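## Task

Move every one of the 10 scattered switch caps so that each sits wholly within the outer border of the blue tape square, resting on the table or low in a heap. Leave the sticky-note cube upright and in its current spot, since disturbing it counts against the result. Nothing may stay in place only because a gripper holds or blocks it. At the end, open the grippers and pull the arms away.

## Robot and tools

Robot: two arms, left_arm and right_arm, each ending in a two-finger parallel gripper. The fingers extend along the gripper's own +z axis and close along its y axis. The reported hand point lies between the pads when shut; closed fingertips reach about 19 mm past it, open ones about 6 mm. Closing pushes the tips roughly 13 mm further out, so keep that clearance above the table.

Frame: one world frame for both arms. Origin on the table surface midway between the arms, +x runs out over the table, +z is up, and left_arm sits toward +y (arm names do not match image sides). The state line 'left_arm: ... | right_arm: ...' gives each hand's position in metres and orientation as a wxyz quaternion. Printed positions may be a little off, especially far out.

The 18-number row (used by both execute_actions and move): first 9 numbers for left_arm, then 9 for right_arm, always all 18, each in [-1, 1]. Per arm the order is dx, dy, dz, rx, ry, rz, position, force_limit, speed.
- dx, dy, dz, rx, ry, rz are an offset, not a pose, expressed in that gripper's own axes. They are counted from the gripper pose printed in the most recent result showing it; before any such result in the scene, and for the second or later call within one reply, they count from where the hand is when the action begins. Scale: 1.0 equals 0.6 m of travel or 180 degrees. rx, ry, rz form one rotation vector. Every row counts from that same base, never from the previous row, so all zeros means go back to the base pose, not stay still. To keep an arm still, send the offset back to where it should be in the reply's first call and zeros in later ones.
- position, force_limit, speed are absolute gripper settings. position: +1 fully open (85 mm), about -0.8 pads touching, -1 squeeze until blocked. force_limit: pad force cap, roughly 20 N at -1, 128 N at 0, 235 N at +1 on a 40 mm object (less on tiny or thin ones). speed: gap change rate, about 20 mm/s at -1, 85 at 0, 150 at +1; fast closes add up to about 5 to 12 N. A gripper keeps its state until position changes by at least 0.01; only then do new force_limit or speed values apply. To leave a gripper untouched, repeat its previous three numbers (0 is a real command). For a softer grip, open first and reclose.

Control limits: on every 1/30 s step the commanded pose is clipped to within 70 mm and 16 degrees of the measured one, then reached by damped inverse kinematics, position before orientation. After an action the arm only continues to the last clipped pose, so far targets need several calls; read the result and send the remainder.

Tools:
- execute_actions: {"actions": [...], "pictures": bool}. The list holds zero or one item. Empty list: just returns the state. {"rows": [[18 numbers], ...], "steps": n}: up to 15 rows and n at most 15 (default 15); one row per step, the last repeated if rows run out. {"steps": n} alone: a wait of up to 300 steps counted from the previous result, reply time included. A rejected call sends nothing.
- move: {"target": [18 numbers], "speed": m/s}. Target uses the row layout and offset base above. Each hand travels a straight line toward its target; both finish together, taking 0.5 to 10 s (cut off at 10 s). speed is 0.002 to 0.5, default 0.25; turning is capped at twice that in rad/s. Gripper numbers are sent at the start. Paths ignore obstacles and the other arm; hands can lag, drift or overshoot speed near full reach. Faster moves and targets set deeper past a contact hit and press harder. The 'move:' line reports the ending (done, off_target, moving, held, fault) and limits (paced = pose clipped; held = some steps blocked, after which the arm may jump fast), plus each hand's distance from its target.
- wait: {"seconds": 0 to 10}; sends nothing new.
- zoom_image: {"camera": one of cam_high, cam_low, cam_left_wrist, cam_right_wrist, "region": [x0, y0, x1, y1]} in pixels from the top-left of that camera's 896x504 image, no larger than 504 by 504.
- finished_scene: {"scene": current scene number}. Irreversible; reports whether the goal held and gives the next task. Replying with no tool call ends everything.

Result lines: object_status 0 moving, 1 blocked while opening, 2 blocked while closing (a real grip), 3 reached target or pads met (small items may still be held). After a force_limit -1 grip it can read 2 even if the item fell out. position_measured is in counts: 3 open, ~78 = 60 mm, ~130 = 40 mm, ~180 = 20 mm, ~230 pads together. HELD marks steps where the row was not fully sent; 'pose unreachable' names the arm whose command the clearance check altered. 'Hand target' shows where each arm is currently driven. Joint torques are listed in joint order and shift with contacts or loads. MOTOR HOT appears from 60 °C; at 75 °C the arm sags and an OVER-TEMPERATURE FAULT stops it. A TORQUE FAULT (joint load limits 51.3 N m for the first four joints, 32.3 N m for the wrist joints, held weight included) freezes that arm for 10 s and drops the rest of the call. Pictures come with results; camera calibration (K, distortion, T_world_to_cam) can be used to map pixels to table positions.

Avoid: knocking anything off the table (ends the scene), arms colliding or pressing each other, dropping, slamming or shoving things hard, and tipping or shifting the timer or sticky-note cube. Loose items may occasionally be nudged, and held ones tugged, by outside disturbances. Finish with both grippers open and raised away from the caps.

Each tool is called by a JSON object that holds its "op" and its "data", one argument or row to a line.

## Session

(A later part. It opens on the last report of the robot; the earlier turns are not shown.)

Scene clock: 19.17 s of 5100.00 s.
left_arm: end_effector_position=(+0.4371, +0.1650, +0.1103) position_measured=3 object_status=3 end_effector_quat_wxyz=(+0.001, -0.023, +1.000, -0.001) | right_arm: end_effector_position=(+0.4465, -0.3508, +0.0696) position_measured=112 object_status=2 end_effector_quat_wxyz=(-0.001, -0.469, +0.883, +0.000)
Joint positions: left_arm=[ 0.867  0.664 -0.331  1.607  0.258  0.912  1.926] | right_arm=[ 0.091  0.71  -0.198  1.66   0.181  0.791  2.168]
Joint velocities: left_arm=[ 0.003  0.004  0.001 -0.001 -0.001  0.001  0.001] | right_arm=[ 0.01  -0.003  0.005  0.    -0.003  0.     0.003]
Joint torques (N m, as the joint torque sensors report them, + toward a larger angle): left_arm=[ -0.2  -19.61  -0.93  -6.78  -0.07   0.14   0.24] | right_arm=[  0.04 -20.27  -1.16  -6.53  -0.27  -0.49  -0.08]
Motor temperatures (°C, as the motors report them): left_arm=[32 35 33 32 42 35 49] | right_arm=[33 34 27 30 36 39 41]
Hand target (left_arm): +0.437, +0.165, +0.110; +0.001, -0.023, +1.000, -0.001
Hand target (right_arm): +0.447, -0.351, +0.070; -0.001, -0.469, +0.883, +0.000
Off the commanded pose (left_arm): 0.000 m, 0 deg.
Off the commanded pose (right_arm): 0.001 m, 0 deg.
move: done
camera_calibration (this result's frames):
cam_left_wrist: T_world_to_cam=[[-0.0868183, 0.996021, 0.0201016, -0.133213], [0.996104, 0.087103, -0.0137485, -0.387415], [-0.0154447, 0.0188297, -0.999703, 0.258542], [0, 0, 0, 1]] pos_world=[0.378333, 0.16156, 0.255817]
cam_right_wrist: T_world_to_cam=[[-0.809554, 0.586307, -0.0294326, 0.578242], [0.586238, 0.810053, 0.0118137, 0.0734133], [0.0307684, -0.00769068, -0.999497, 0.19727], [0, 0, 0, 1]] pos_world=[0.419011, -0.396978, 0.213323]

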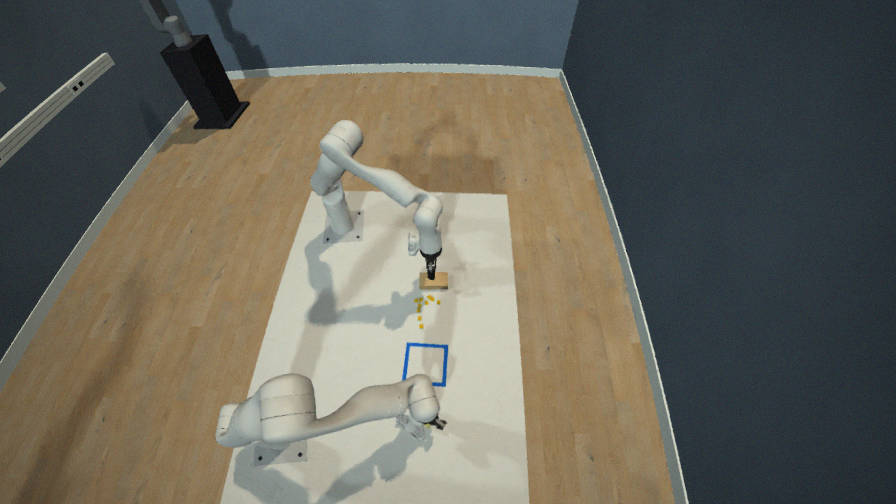

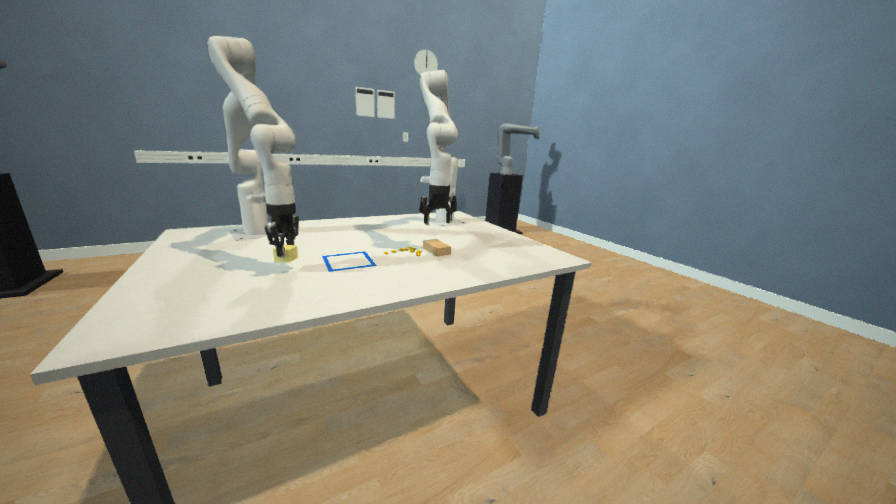

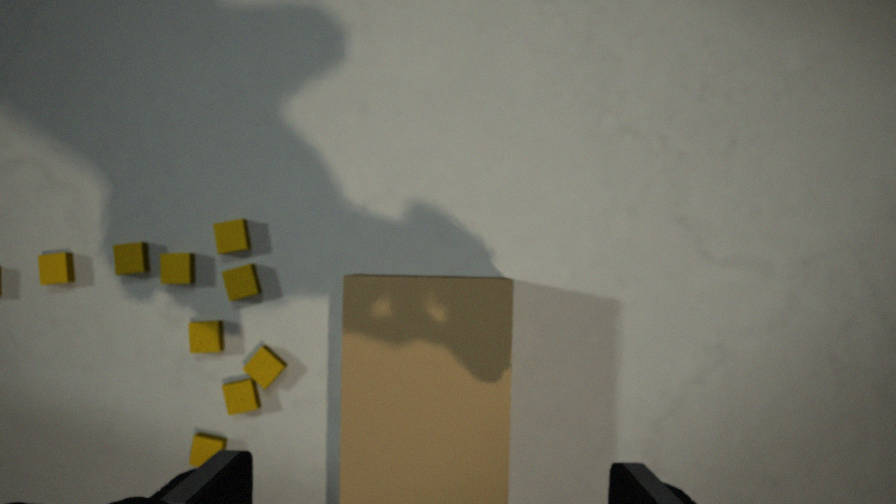

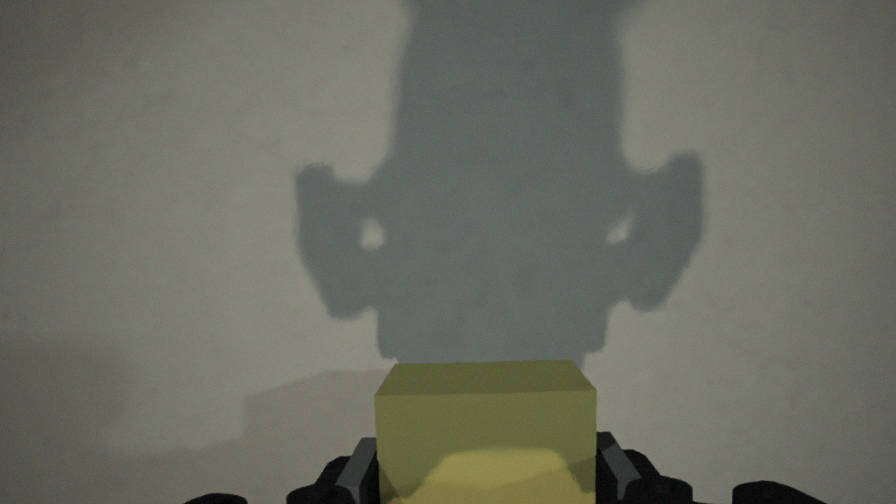

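{"op": "move", "data": {
  "target": [0,-0.003,0.136,0,0,0,1,-0.6,0,0,0,0,0,0,0,-1,-0.7,-0.4],
  "speed": 0.1
}}

{"op": "move", "data": {
  "target": [0,0,0,0,0,0,-1,-0.6,0,0,0,0,0,0,0,-1,-0.7,-0.4]
}}

{"op": "move", "data": {
  "target": [0.045,-0.02,-0.002,0,0,0,-1,-0.6,0,0,0,0,0,0,0,-1,-0.7,-0.4],
  "speed": 0.06
}}

{"op": "move", "data": {
  "target": [0,-0.15,0,0,0,0,-1,-0.6,0,0,0,0,0,0,0,-1,-0.7,-0.4],
  "speed": 0.06
}}

{"op": "zoom_image", "data": {
  "camera": "cam_high",
  "region": [360,260,500,400]
}}

Scene clock: 26.17 s of 5100.00 s.
left_arm: end_effector_position=(+0.4373, +0.1630, +0.0289) position_measured=3 object_status=3 end_effector_quat_wxyz=(+0.001, -0.023, +1.000, -0.001) | right_arm: end_effector_position=(+0.4465, -0.3508, +0.0696) position_measured=112 object_status=2 end_effector_quat_wxyz=(-0.001, -0.469, +0.883, +0.000)
Joint positions: left_arm=[ 0.842  0.799 -0.288  1.664  0.315  0.722  1.883] | right_arm=[ 0.091  0.71  -0.198  1.66   0.181  0.791  2.168]
Joint velocities: left_arm=[-0.002  0.005 -0.001 -0.     0.     0.     0.   ] | right_arm=[-0.     0.     0.    -0.001 -0.001 -0.    -0.001]
Joint torques (N m, as the joint torque sensors report them, + toward a larger angle): left_arm=[ -0.55 -20.39  -1.23  -4.99  -0.1    0.18  -0.04] | right_arm=[  0.25 -20.52  -0.98  -6.5   -0.3   -0.44  -0.15]
Motor temperatures (°C, as the motors report them): left_arm=[32 35 33 32 42 35 49] | right_arm=[33 34 27 30 36 39 41]
Hand target (left_arm): +0.437, +0.163, +0.029; +0.001, -0.023, +1.000, -0.001
Hand target (right_arm): +0.447, -0.351, +0.070; -0.001, -0.469, +0.883, +0.000
Off the commanded pose (left_arm): 0.000 m, 0 deg.
Off the commanded pose (right_arm): 0.000 m, 0 deg.
After step 90, 2.87 s passed at rest.
move: done
camera_calibration (this result's frames):
cam_left_wrist: T_world_to_cam=[[-0.0868262, 0.996023, 0.019984, -0.129637], [0.996111, 0.0871004, -0.0132866, -0.388552], [-0.0149744, 0.0187526, -0.999712, 0.177022], [0, 0, 0, 1]] pos_world=[0.378436, 0.159645, 0.174399]
cam_right_wrist: T_world_to_cam=[[-0.809552, 0.58631, -0.029436, 0.578245], [0.586241, 0.810051, 0.0118175, 0.0734104], [0.0307734, -0.00768968, -0.999497, 0.197269], [0, 0, 0, 1]] pos_world=[0.419012, -0.39698, 0.213323]

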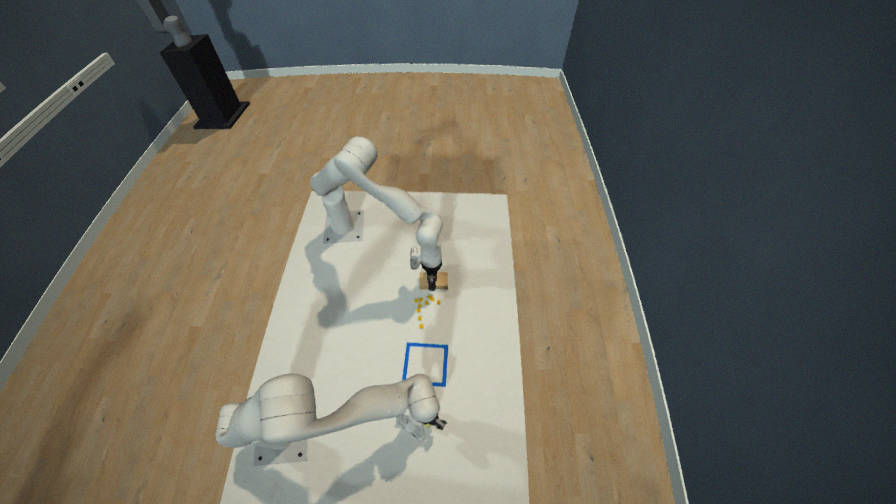

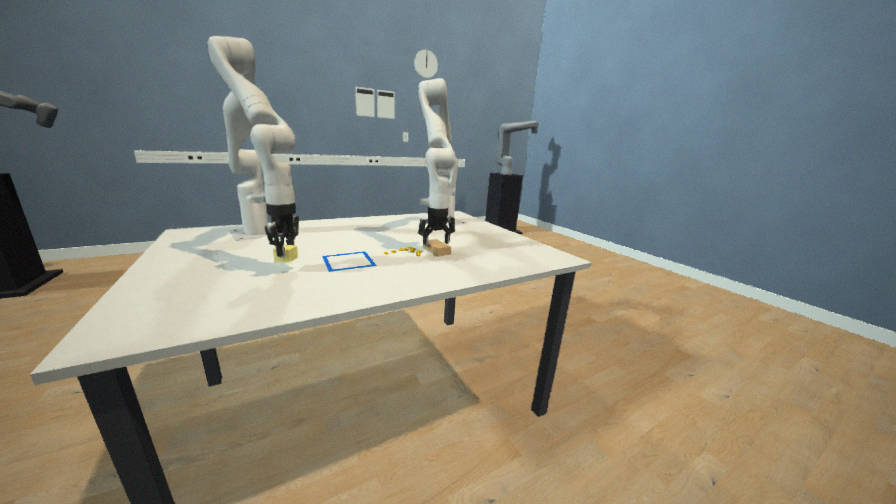

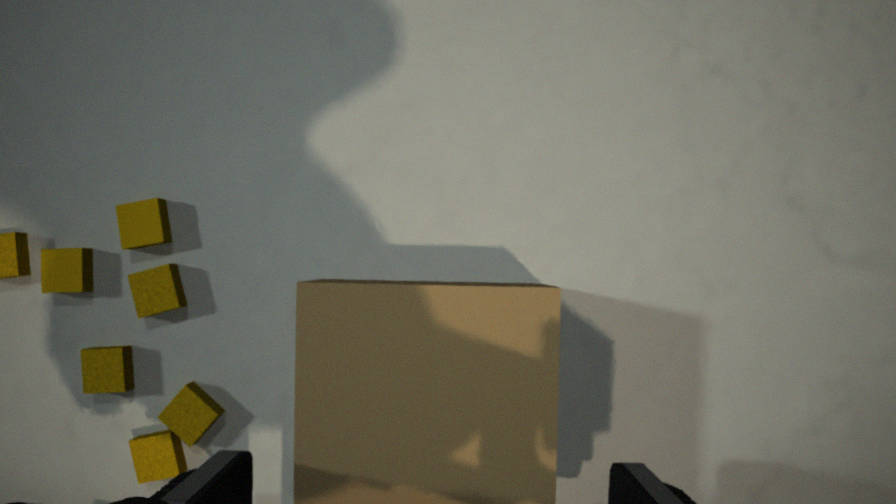

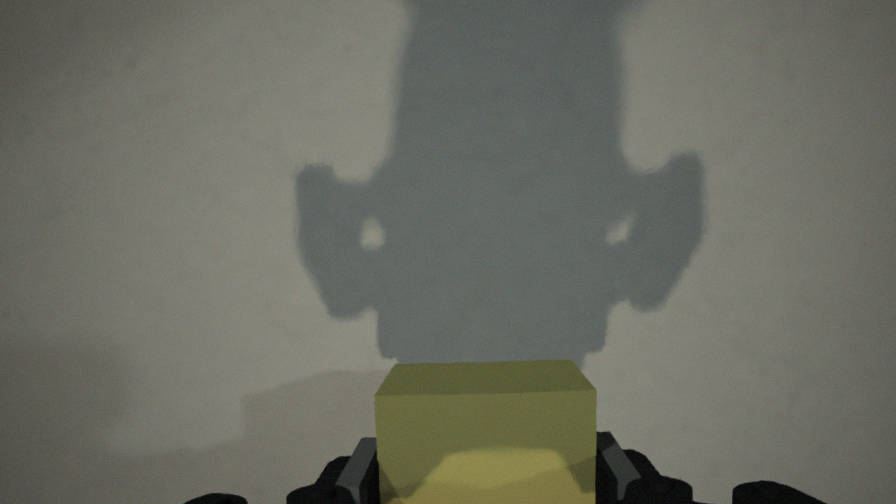

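Scene clock: 26.83 s of 5100.00 s.
left_arm: end_effector_position=(+0.4374, +0.1629, +0.0298) position_measured=87 object_status=2 end_effector_quat_wxyz=(+0.001, -0.023, +1.000, -0.001) | right_arm: end_effector_position=(+0.4465, -0.3508, +0.0696) position_measured=112 object_status=2 end_effector_quat_wxyz=(-0.001, -0.469, +0.883, +0.000)
Joint positions: left_arm=[ 0.842  0.797 -0.288  1.664  0.314  0.723  1.883] | right_arm=[ 0.091  0.71  -0.198  1.66   0.181  0.791  2.168]
Joint velocities: left_arm=[ 0.004 -0.     0.     0.001  0.    -0.    -0.   ] | right_arm=[-0.    -0.    -0.    -0.001 -0.     0.     0.001]
Joint torques (N m, as the joint torque sensors report them, + toward a larger angle): left_arm=[ -0.04 -18.97  -0.45  -5.38  -0.12  -0.17   0.05] | right_arm=[  0.16 -20.49  -1.01  -6.52  -0.18  -0.45  -0.18]
Motor temperatures (°C, as the motors report them): left_arm=[32 35 33 32 42 35 49] | right_arm=[33 34 27 30 36 39 41]
Hand target (left_arm): +0.437, +0.163, +0.029; +0.001, -0.023, +1.000, -0.001
Hand target (right_arm): +0.447, -0.351, +0.070; -0.001, -0.469, +0.883, +0.000
Off the commanded pose (left_arm): 0.001 m, 0 deg.
Off the commanded pose (right_arm): 0.000 m, 0 deg.
move: done
camera_calibration (this result's frames):
cam_left_wrist: T_world_to_cam=[[-0.0867408, 0.996044, 0.0193074, -0.129537], [0.996125, 0.0869978, -0.0128934, -0.388585], [-0.0145221, 0.0181142, -0.99973, 0.177751], [0, 0, 0, 1]] pos_world=[0.378425, 0.15961, 0.175194]
cam_right_wrist: T_world_to_cam=[[-0.809552, 0.58631, -0.0294389, 0.578246], [0.586241, 0.81005, 0.0118208, 0.0734085], [0.0307777, -0.00768872, -0.999497, 0.197268], [0, 0, 0, 1]] pos_world=[0.419014, -0.396979, 0.213324]

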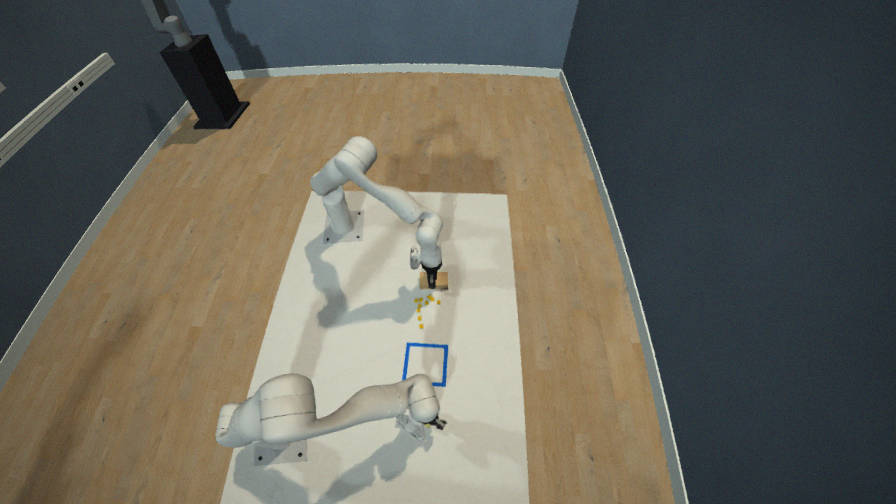

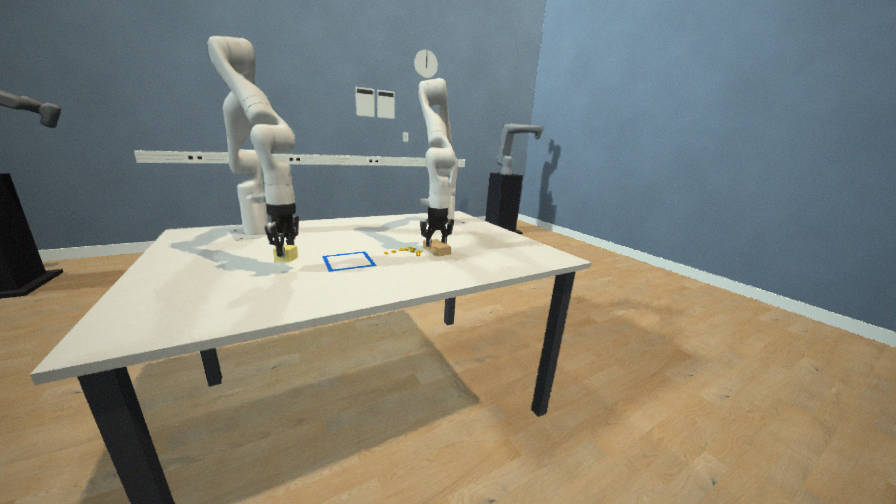

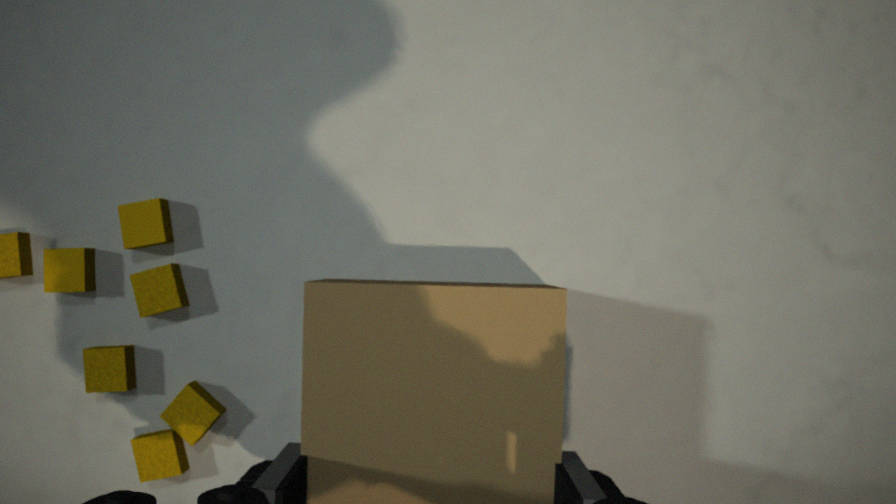

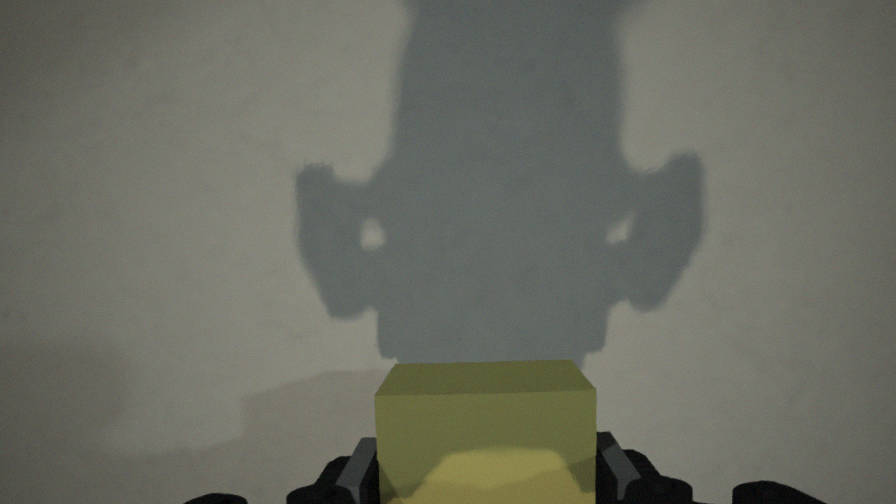

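Scene clock: 27.60 s of 5100.00 s.
left_arm: end_effector_position=(+0.4111, +0.1498, +0.0309) position_measured=87 object_status=2 end_effector_quat_wxyz=(+0.001, -0.023, +1.000, -0.001) | right_arm: end_effector_position=(+0.4465, -0.3508, +0.0696) position_measured=112 object_status=2 end_effector_quat_wxyz=(-0.001, -0.469, +0.883, +0.000)
Joint positions: left_arm=[ 0.899  0.774 -0.291  1.716  0.32   0.695  1.923] | right_arm=[ 0.091  0.71  -0.198  1.66   0.181  0.791  2.168]
Joint velocities: left_arm=[ 0.002 -0.002  0.001  0.    -0.001 -0.002  0.001] | right_arm=[-0.     0.     0.     0.    -0.    -0.001  0.001]
Joint torques (N m, as the joint torque sensors report them, + toward a larger angle): left_arm=[  0.05 -20.1   -1.39  -4.82  -0.25  -0.03   0.62] | right_arm=[  0.19 -20.56  -1.04  -6.6   -0.19  -0.43  -0.15]
Motor temperatures (°C, as the motors report them): left_arm=[32 36 33 32 42 35 49] | right_arm=[33 34 27 30 36 39 41]
Hand target (left_arm): +0.411, +0.150, +0.031; +0.001, -0.023, +1.000, -0.001
Hand target (right_arm): +0.447, -0.351, +0.070; -0.001, -0.469, +0.883, +0.000
Off the commanded pose (left_arm): 0.000 m, 0 deg.
Off the commanded pose (right_arm): 0.000 m, 0 deg.
move: done
camera_calibration (this result's frames):
cam_left_wrist: T_world_to_cam=[[-0.0872173, 0.995998, 0.0195303, -0.118624], [0.996082, 0.0874791, -0.0129756, -0.361311], [-0.0146321, 0.0183221, -0.999725, 0.178718], [0, 0, 0, 1]] pos_world=[0.352165, 0.146482, 0.176298]
cam_right_wrist: T_world_to_cam=[[-0.809552, 0.58631, -0.0294417, 0.578248], [0.586241, 0.81005, 0.0118243, 0.0734064], [0.030782, -0.0076875, -0.999497, 0.197267], [0, 0, 0, 1]] pos_world=[0.419016, -0.396979, 0.213324]

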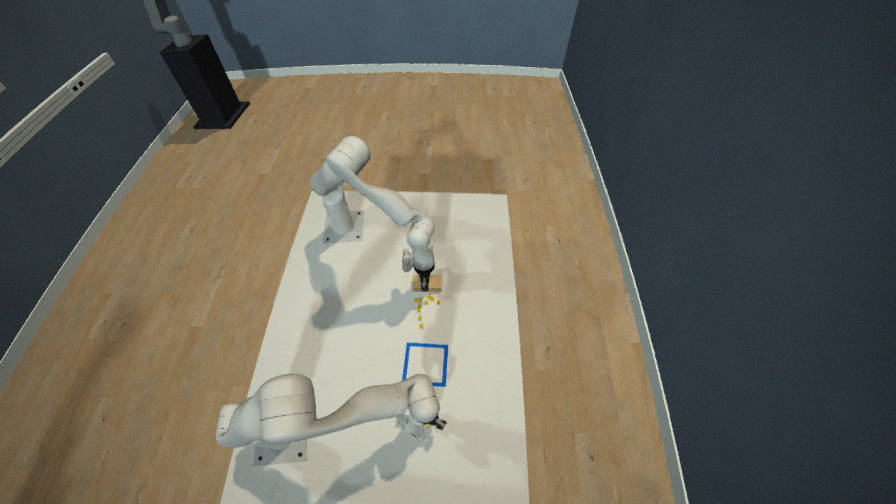

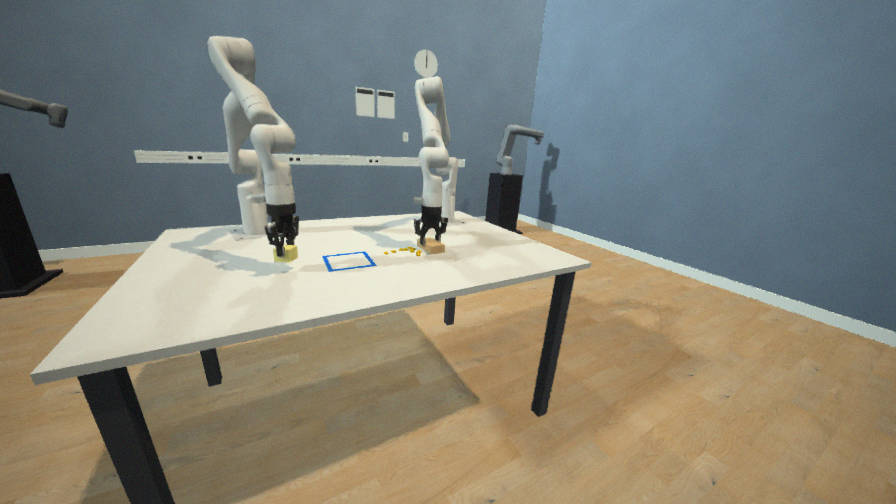

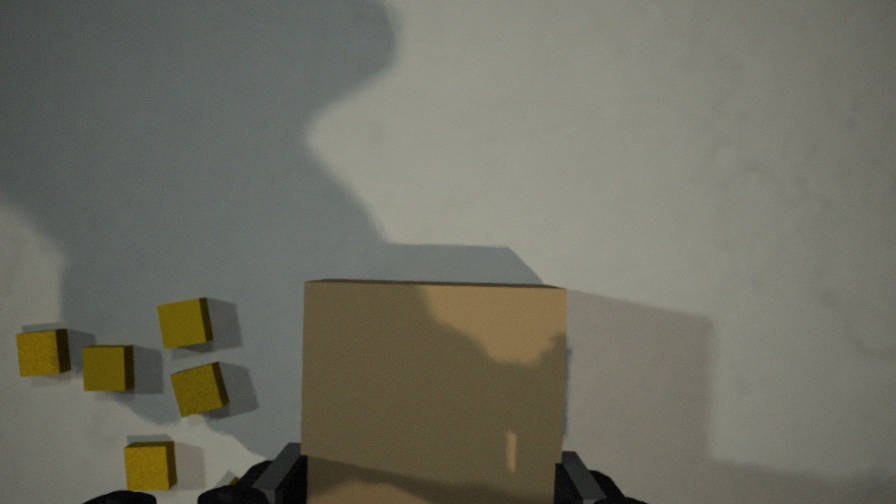

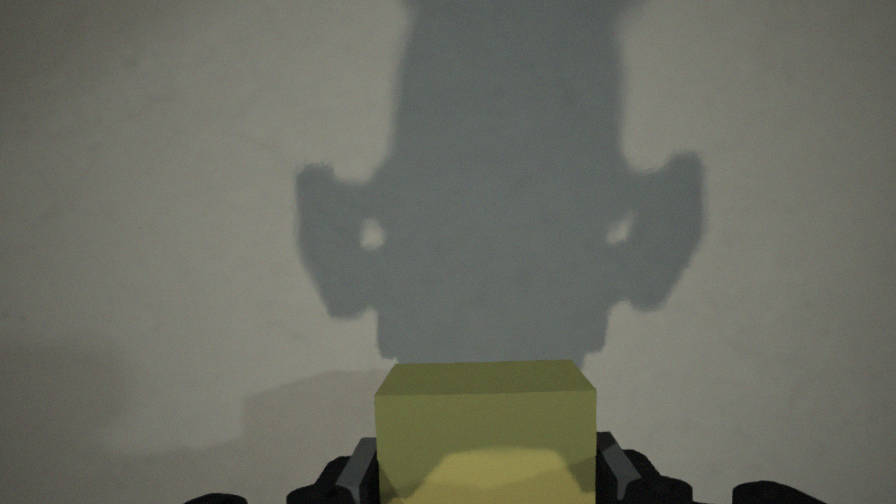

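Scene clock: 29.40 s of 5100.00 s.
left_arm: end_effector_position=(+0.4155, +0.0599, +0.0312) position_measured=87 object_status=2 end_effector_quat_wxyz=(+0.001, -0.023, +1.000, -0.002) | right_arm: end_effector_position=(+0.4465, -0.3508, +0.0696) position_measured=112 object_status=2 end_effector_quat_wxyz=(-0.001, -0.469, +0.883, +0.000)
Joint positions: left_arm=[ 1.022  0.872 -0.305  1.478  0.316  0.836  2.091] | right_arm=[ 0.091  0.71  -0.198  1.66   0.181  0.791  2.168]
Joint velocities: left_arm=[ 0.001  0.003  0.001 -0.001 -0.001  0.001  0.001] | right_arm=[ 0. -0. -0.  0. -0. -0. -0.]
Joint torques (N m, as the joint torque sensors report them, + toward a larger angle): left_arm=[  0.18 -22.07  -1.02  -6.64  -0.13  -0.03   0.1 ] | right_arm=[  0.19 -20.5   -1.    -6.55  -0.27  -0.42  -0.11]
Motor temperatures (°C, as the motors report them): left_arm=[32 36 33 32 42 35 49] | right_arm=[33 34 27 30 36 39 41]
Hand target (left_arm): +0.415, +0.060, +0.031; +0.001, -0.023, +1.000, -0.001
Hand target (right_arm): +0.447, -0.351, +0.070; -0.001, -0.469, +0.883, +0.000
Off the commanded pose (left_arm): 0.000 m, 0 deg.
Off the commanded pose (right_arm): 0.000 m, 0 deg.
move: done
camera_calibration (this result's frames):
cam_left_wrist: T_world_to_cam=[[-0.087154, 0.996011, 0.0191419, -0.0286574], [0.99609, 0.0874074, -0.0128241, -0.357831], [-0.0144461, 0.0179494, -0.999735, 0.180717], [0, 0, 0, 1]] pos_world=[0.356545, 0.0565764, 0.176628]
cam_right_wrist: T_world_to_cam=[[-0.809551, 0.58631, -0.0294443, 0.57825], [0.586242, 0.81005, 0.0118277, 0.0734043], [0.0307861, -0.0076863, -0.999496, 0.197266], [0, 0, 0, 1]] pos_world=[0.419017, -0.396979, 0.213324]

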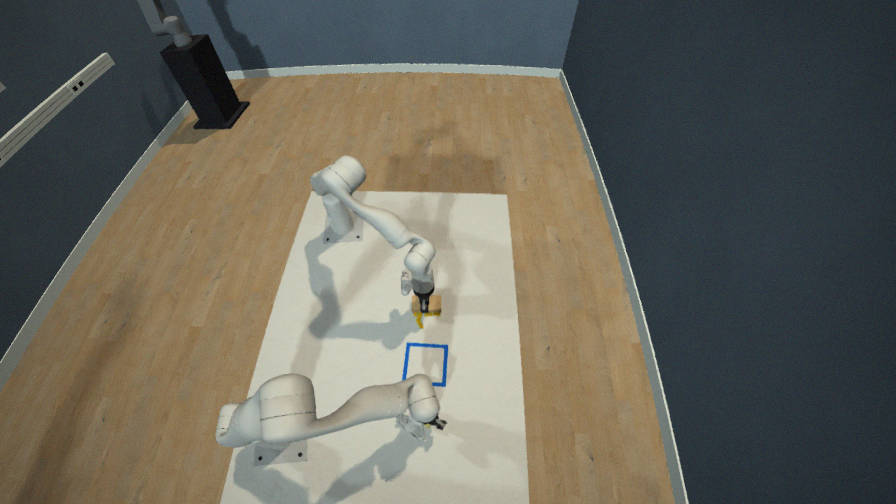

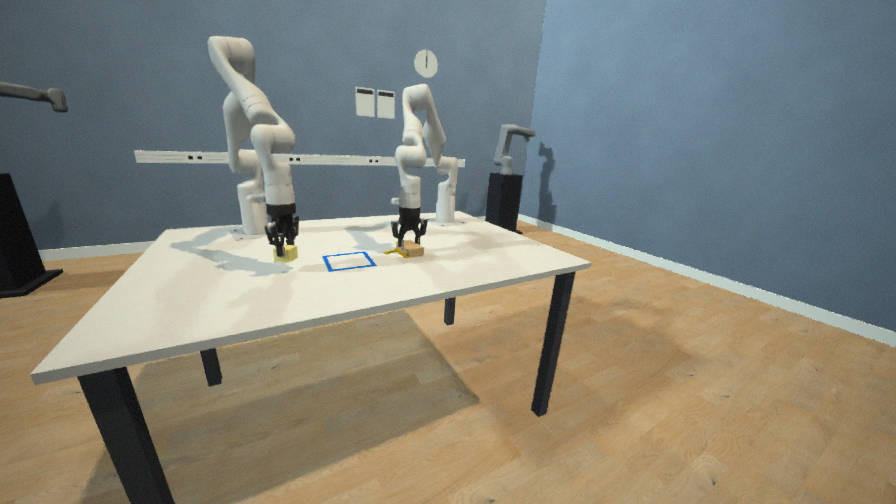

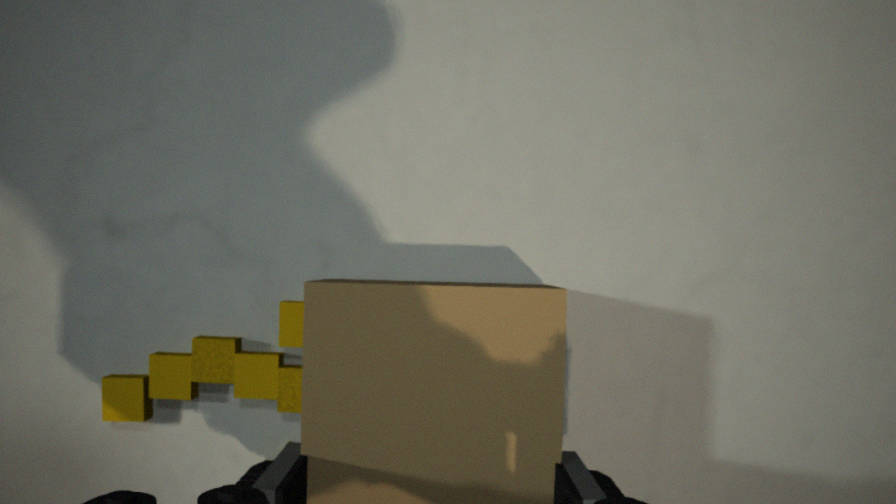

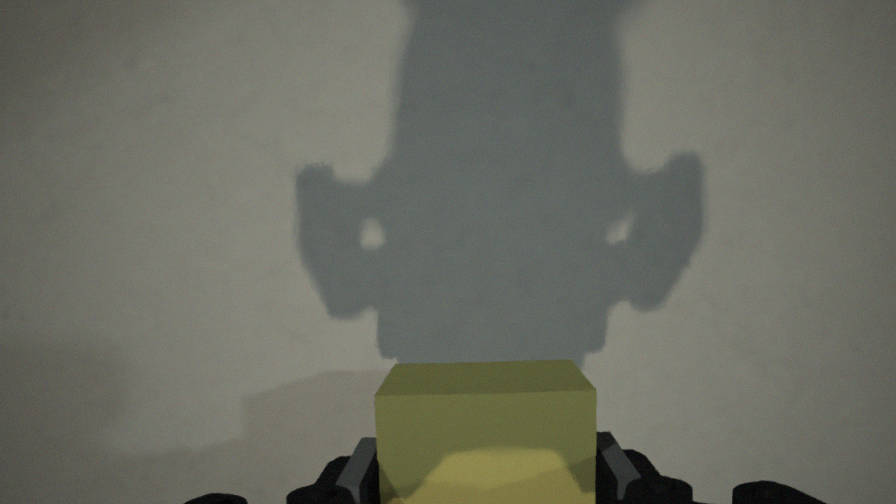

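Region (360, 260, 500, 400) of cam_high's 896x504 image, scaled by 3.600, with more detail than that image has.

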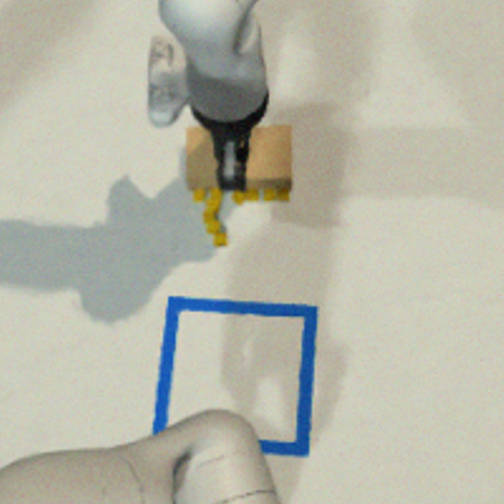

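{"op": "move", "data": {
  "target": [0,-0.255,0.001,0,0,0,-1,-0.6,0,0,0,0,0,0,0,-1,-0.7,-0.4],
  "speed": 0.06
}}

{"op": "zoom_image", "data": {
  "camera": "cam_high",
  "region": [360,260,500,400]
}}

Scene clock: 34.63 s of 5100.00 s.
left_arm: end_effector_position=(+0.4227, -0.0932, +0.0313) position_measured=87 object_status=2 end_effector_quat_wxyz=(+0.001, -0.023, +1.000, -0.002) | right_arm: end_effector_position=(+0.4465, -0.3508, +0.0696) position_measured=112 object_status=2 end_effector_quat_wxyz=(-0.001, -0.469, +0.883, +0.000)
Joint positions: left_arm=[ 1.13   1.12  -0.31   0.885  0.304  1.168  2.353] | right_arm=[ 0.091  0.71  -0.198  1.66   0.181  0.791  2.168]
Joint velocities: left_arm=[-0.001  0.007 -0.    -0.004 -0.001  0.002  0.001] | right_arm=[-0.    -0.    -0.    -0.     0.     0.    -0.001]
Joint torques (N m, as the joint torque sensors report them, + toward a larger angle): left_arm=[ -0.54 -26.99  -0.94  -7.63  -0.09   0.02   0.  ] | right_arm=[  0.13 -20.54  -1.02  -6.55  -0.25  -0.46  -0.14]
Motor temperatures (°C, as the motors report them): left_arm=[32 36 33 32 42 35 49] | right_arm=[33 35 27 30 36 39 41]
Hand target (left_arm): +0.423, -0.093, +0.031; +0.001, -0.023, +1.000, -0.002
Hand target (right_arm): +0.447, -0.351, +0.070; -0.001, -0.469, +0.883, +0.000
Off the commanded pose (left_arm): 0.000 m, 0 deg.
Off the commanded pose (right_arm): 0.000 m, 0 deg.
move: done
camera_calibration (this result's frames):
cam_left_wrist: T_world_to_cam=[[-0.0864356, 0.996088, 0.0183938, 0.124171], [0.996153, 0.0866793, -0.0128915, -0.351718], [-0.0144354, 0.0172088, -0.999748, 0.183593], [0, 0, 0, 1]] pos_world=[0.363748, -0.0963576, 0.176729]
cam_right_wrist: T_world_to_cam=[[-0.809551, 0.586311, -0.0294471, 0.578251], [0.586242, 0.81005, 0.0118312, 0.0734021], [0.0307904, -0.00768513, -0.999496, 0.197265], [0, 0, 0, 1]] pos_world=[0.419019, -0.396979, 0.213325]

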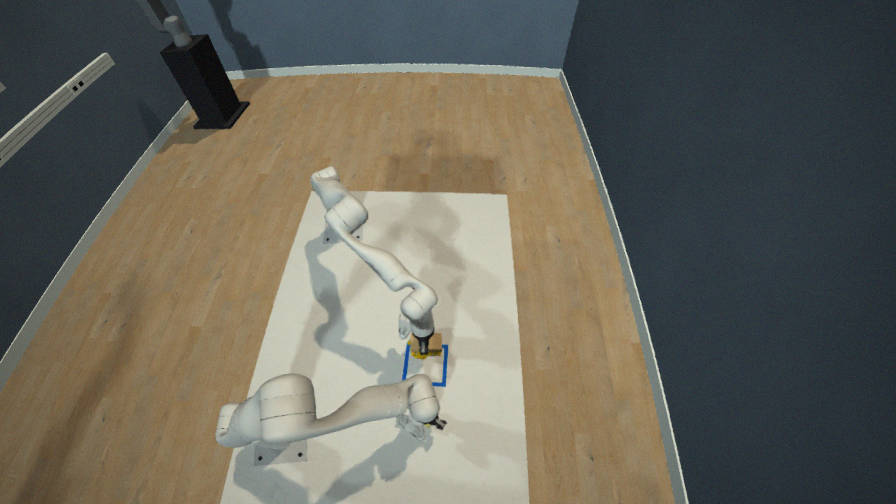

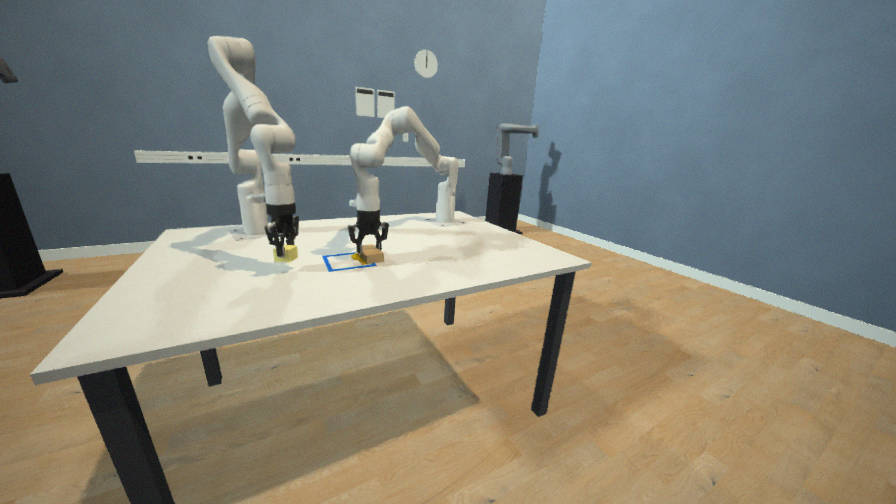

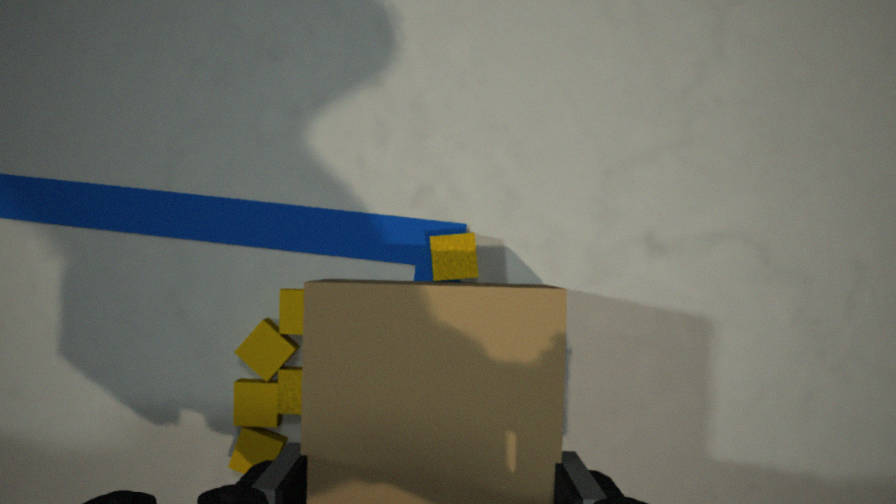

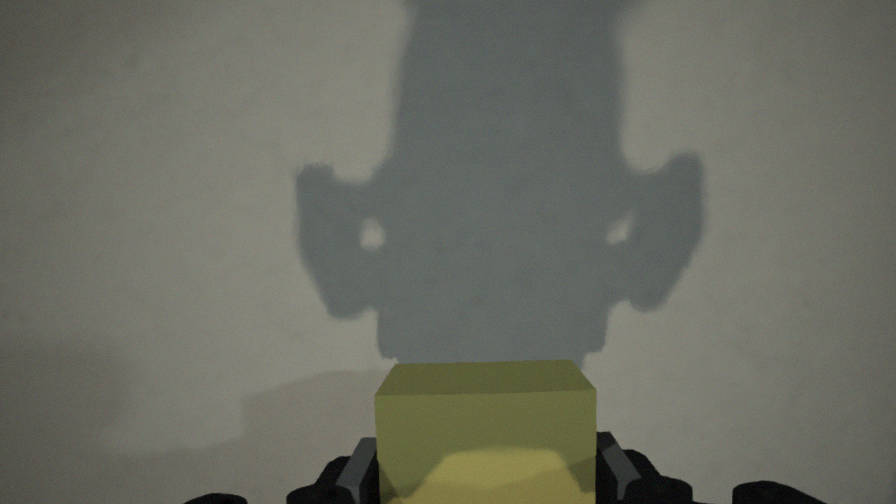

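Region (360, 260, 500, 400) of cam_high's 896x504 image, scaled by 3.600, with more detail than that image has.

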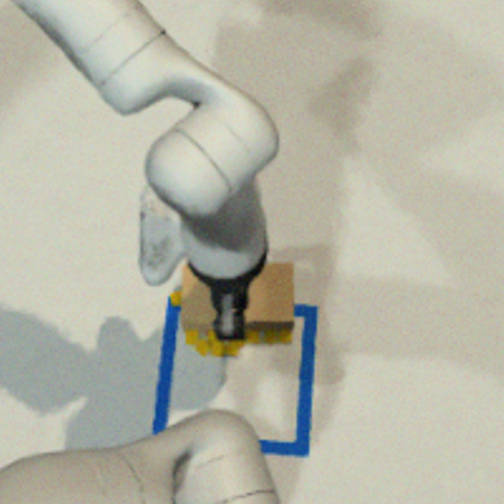

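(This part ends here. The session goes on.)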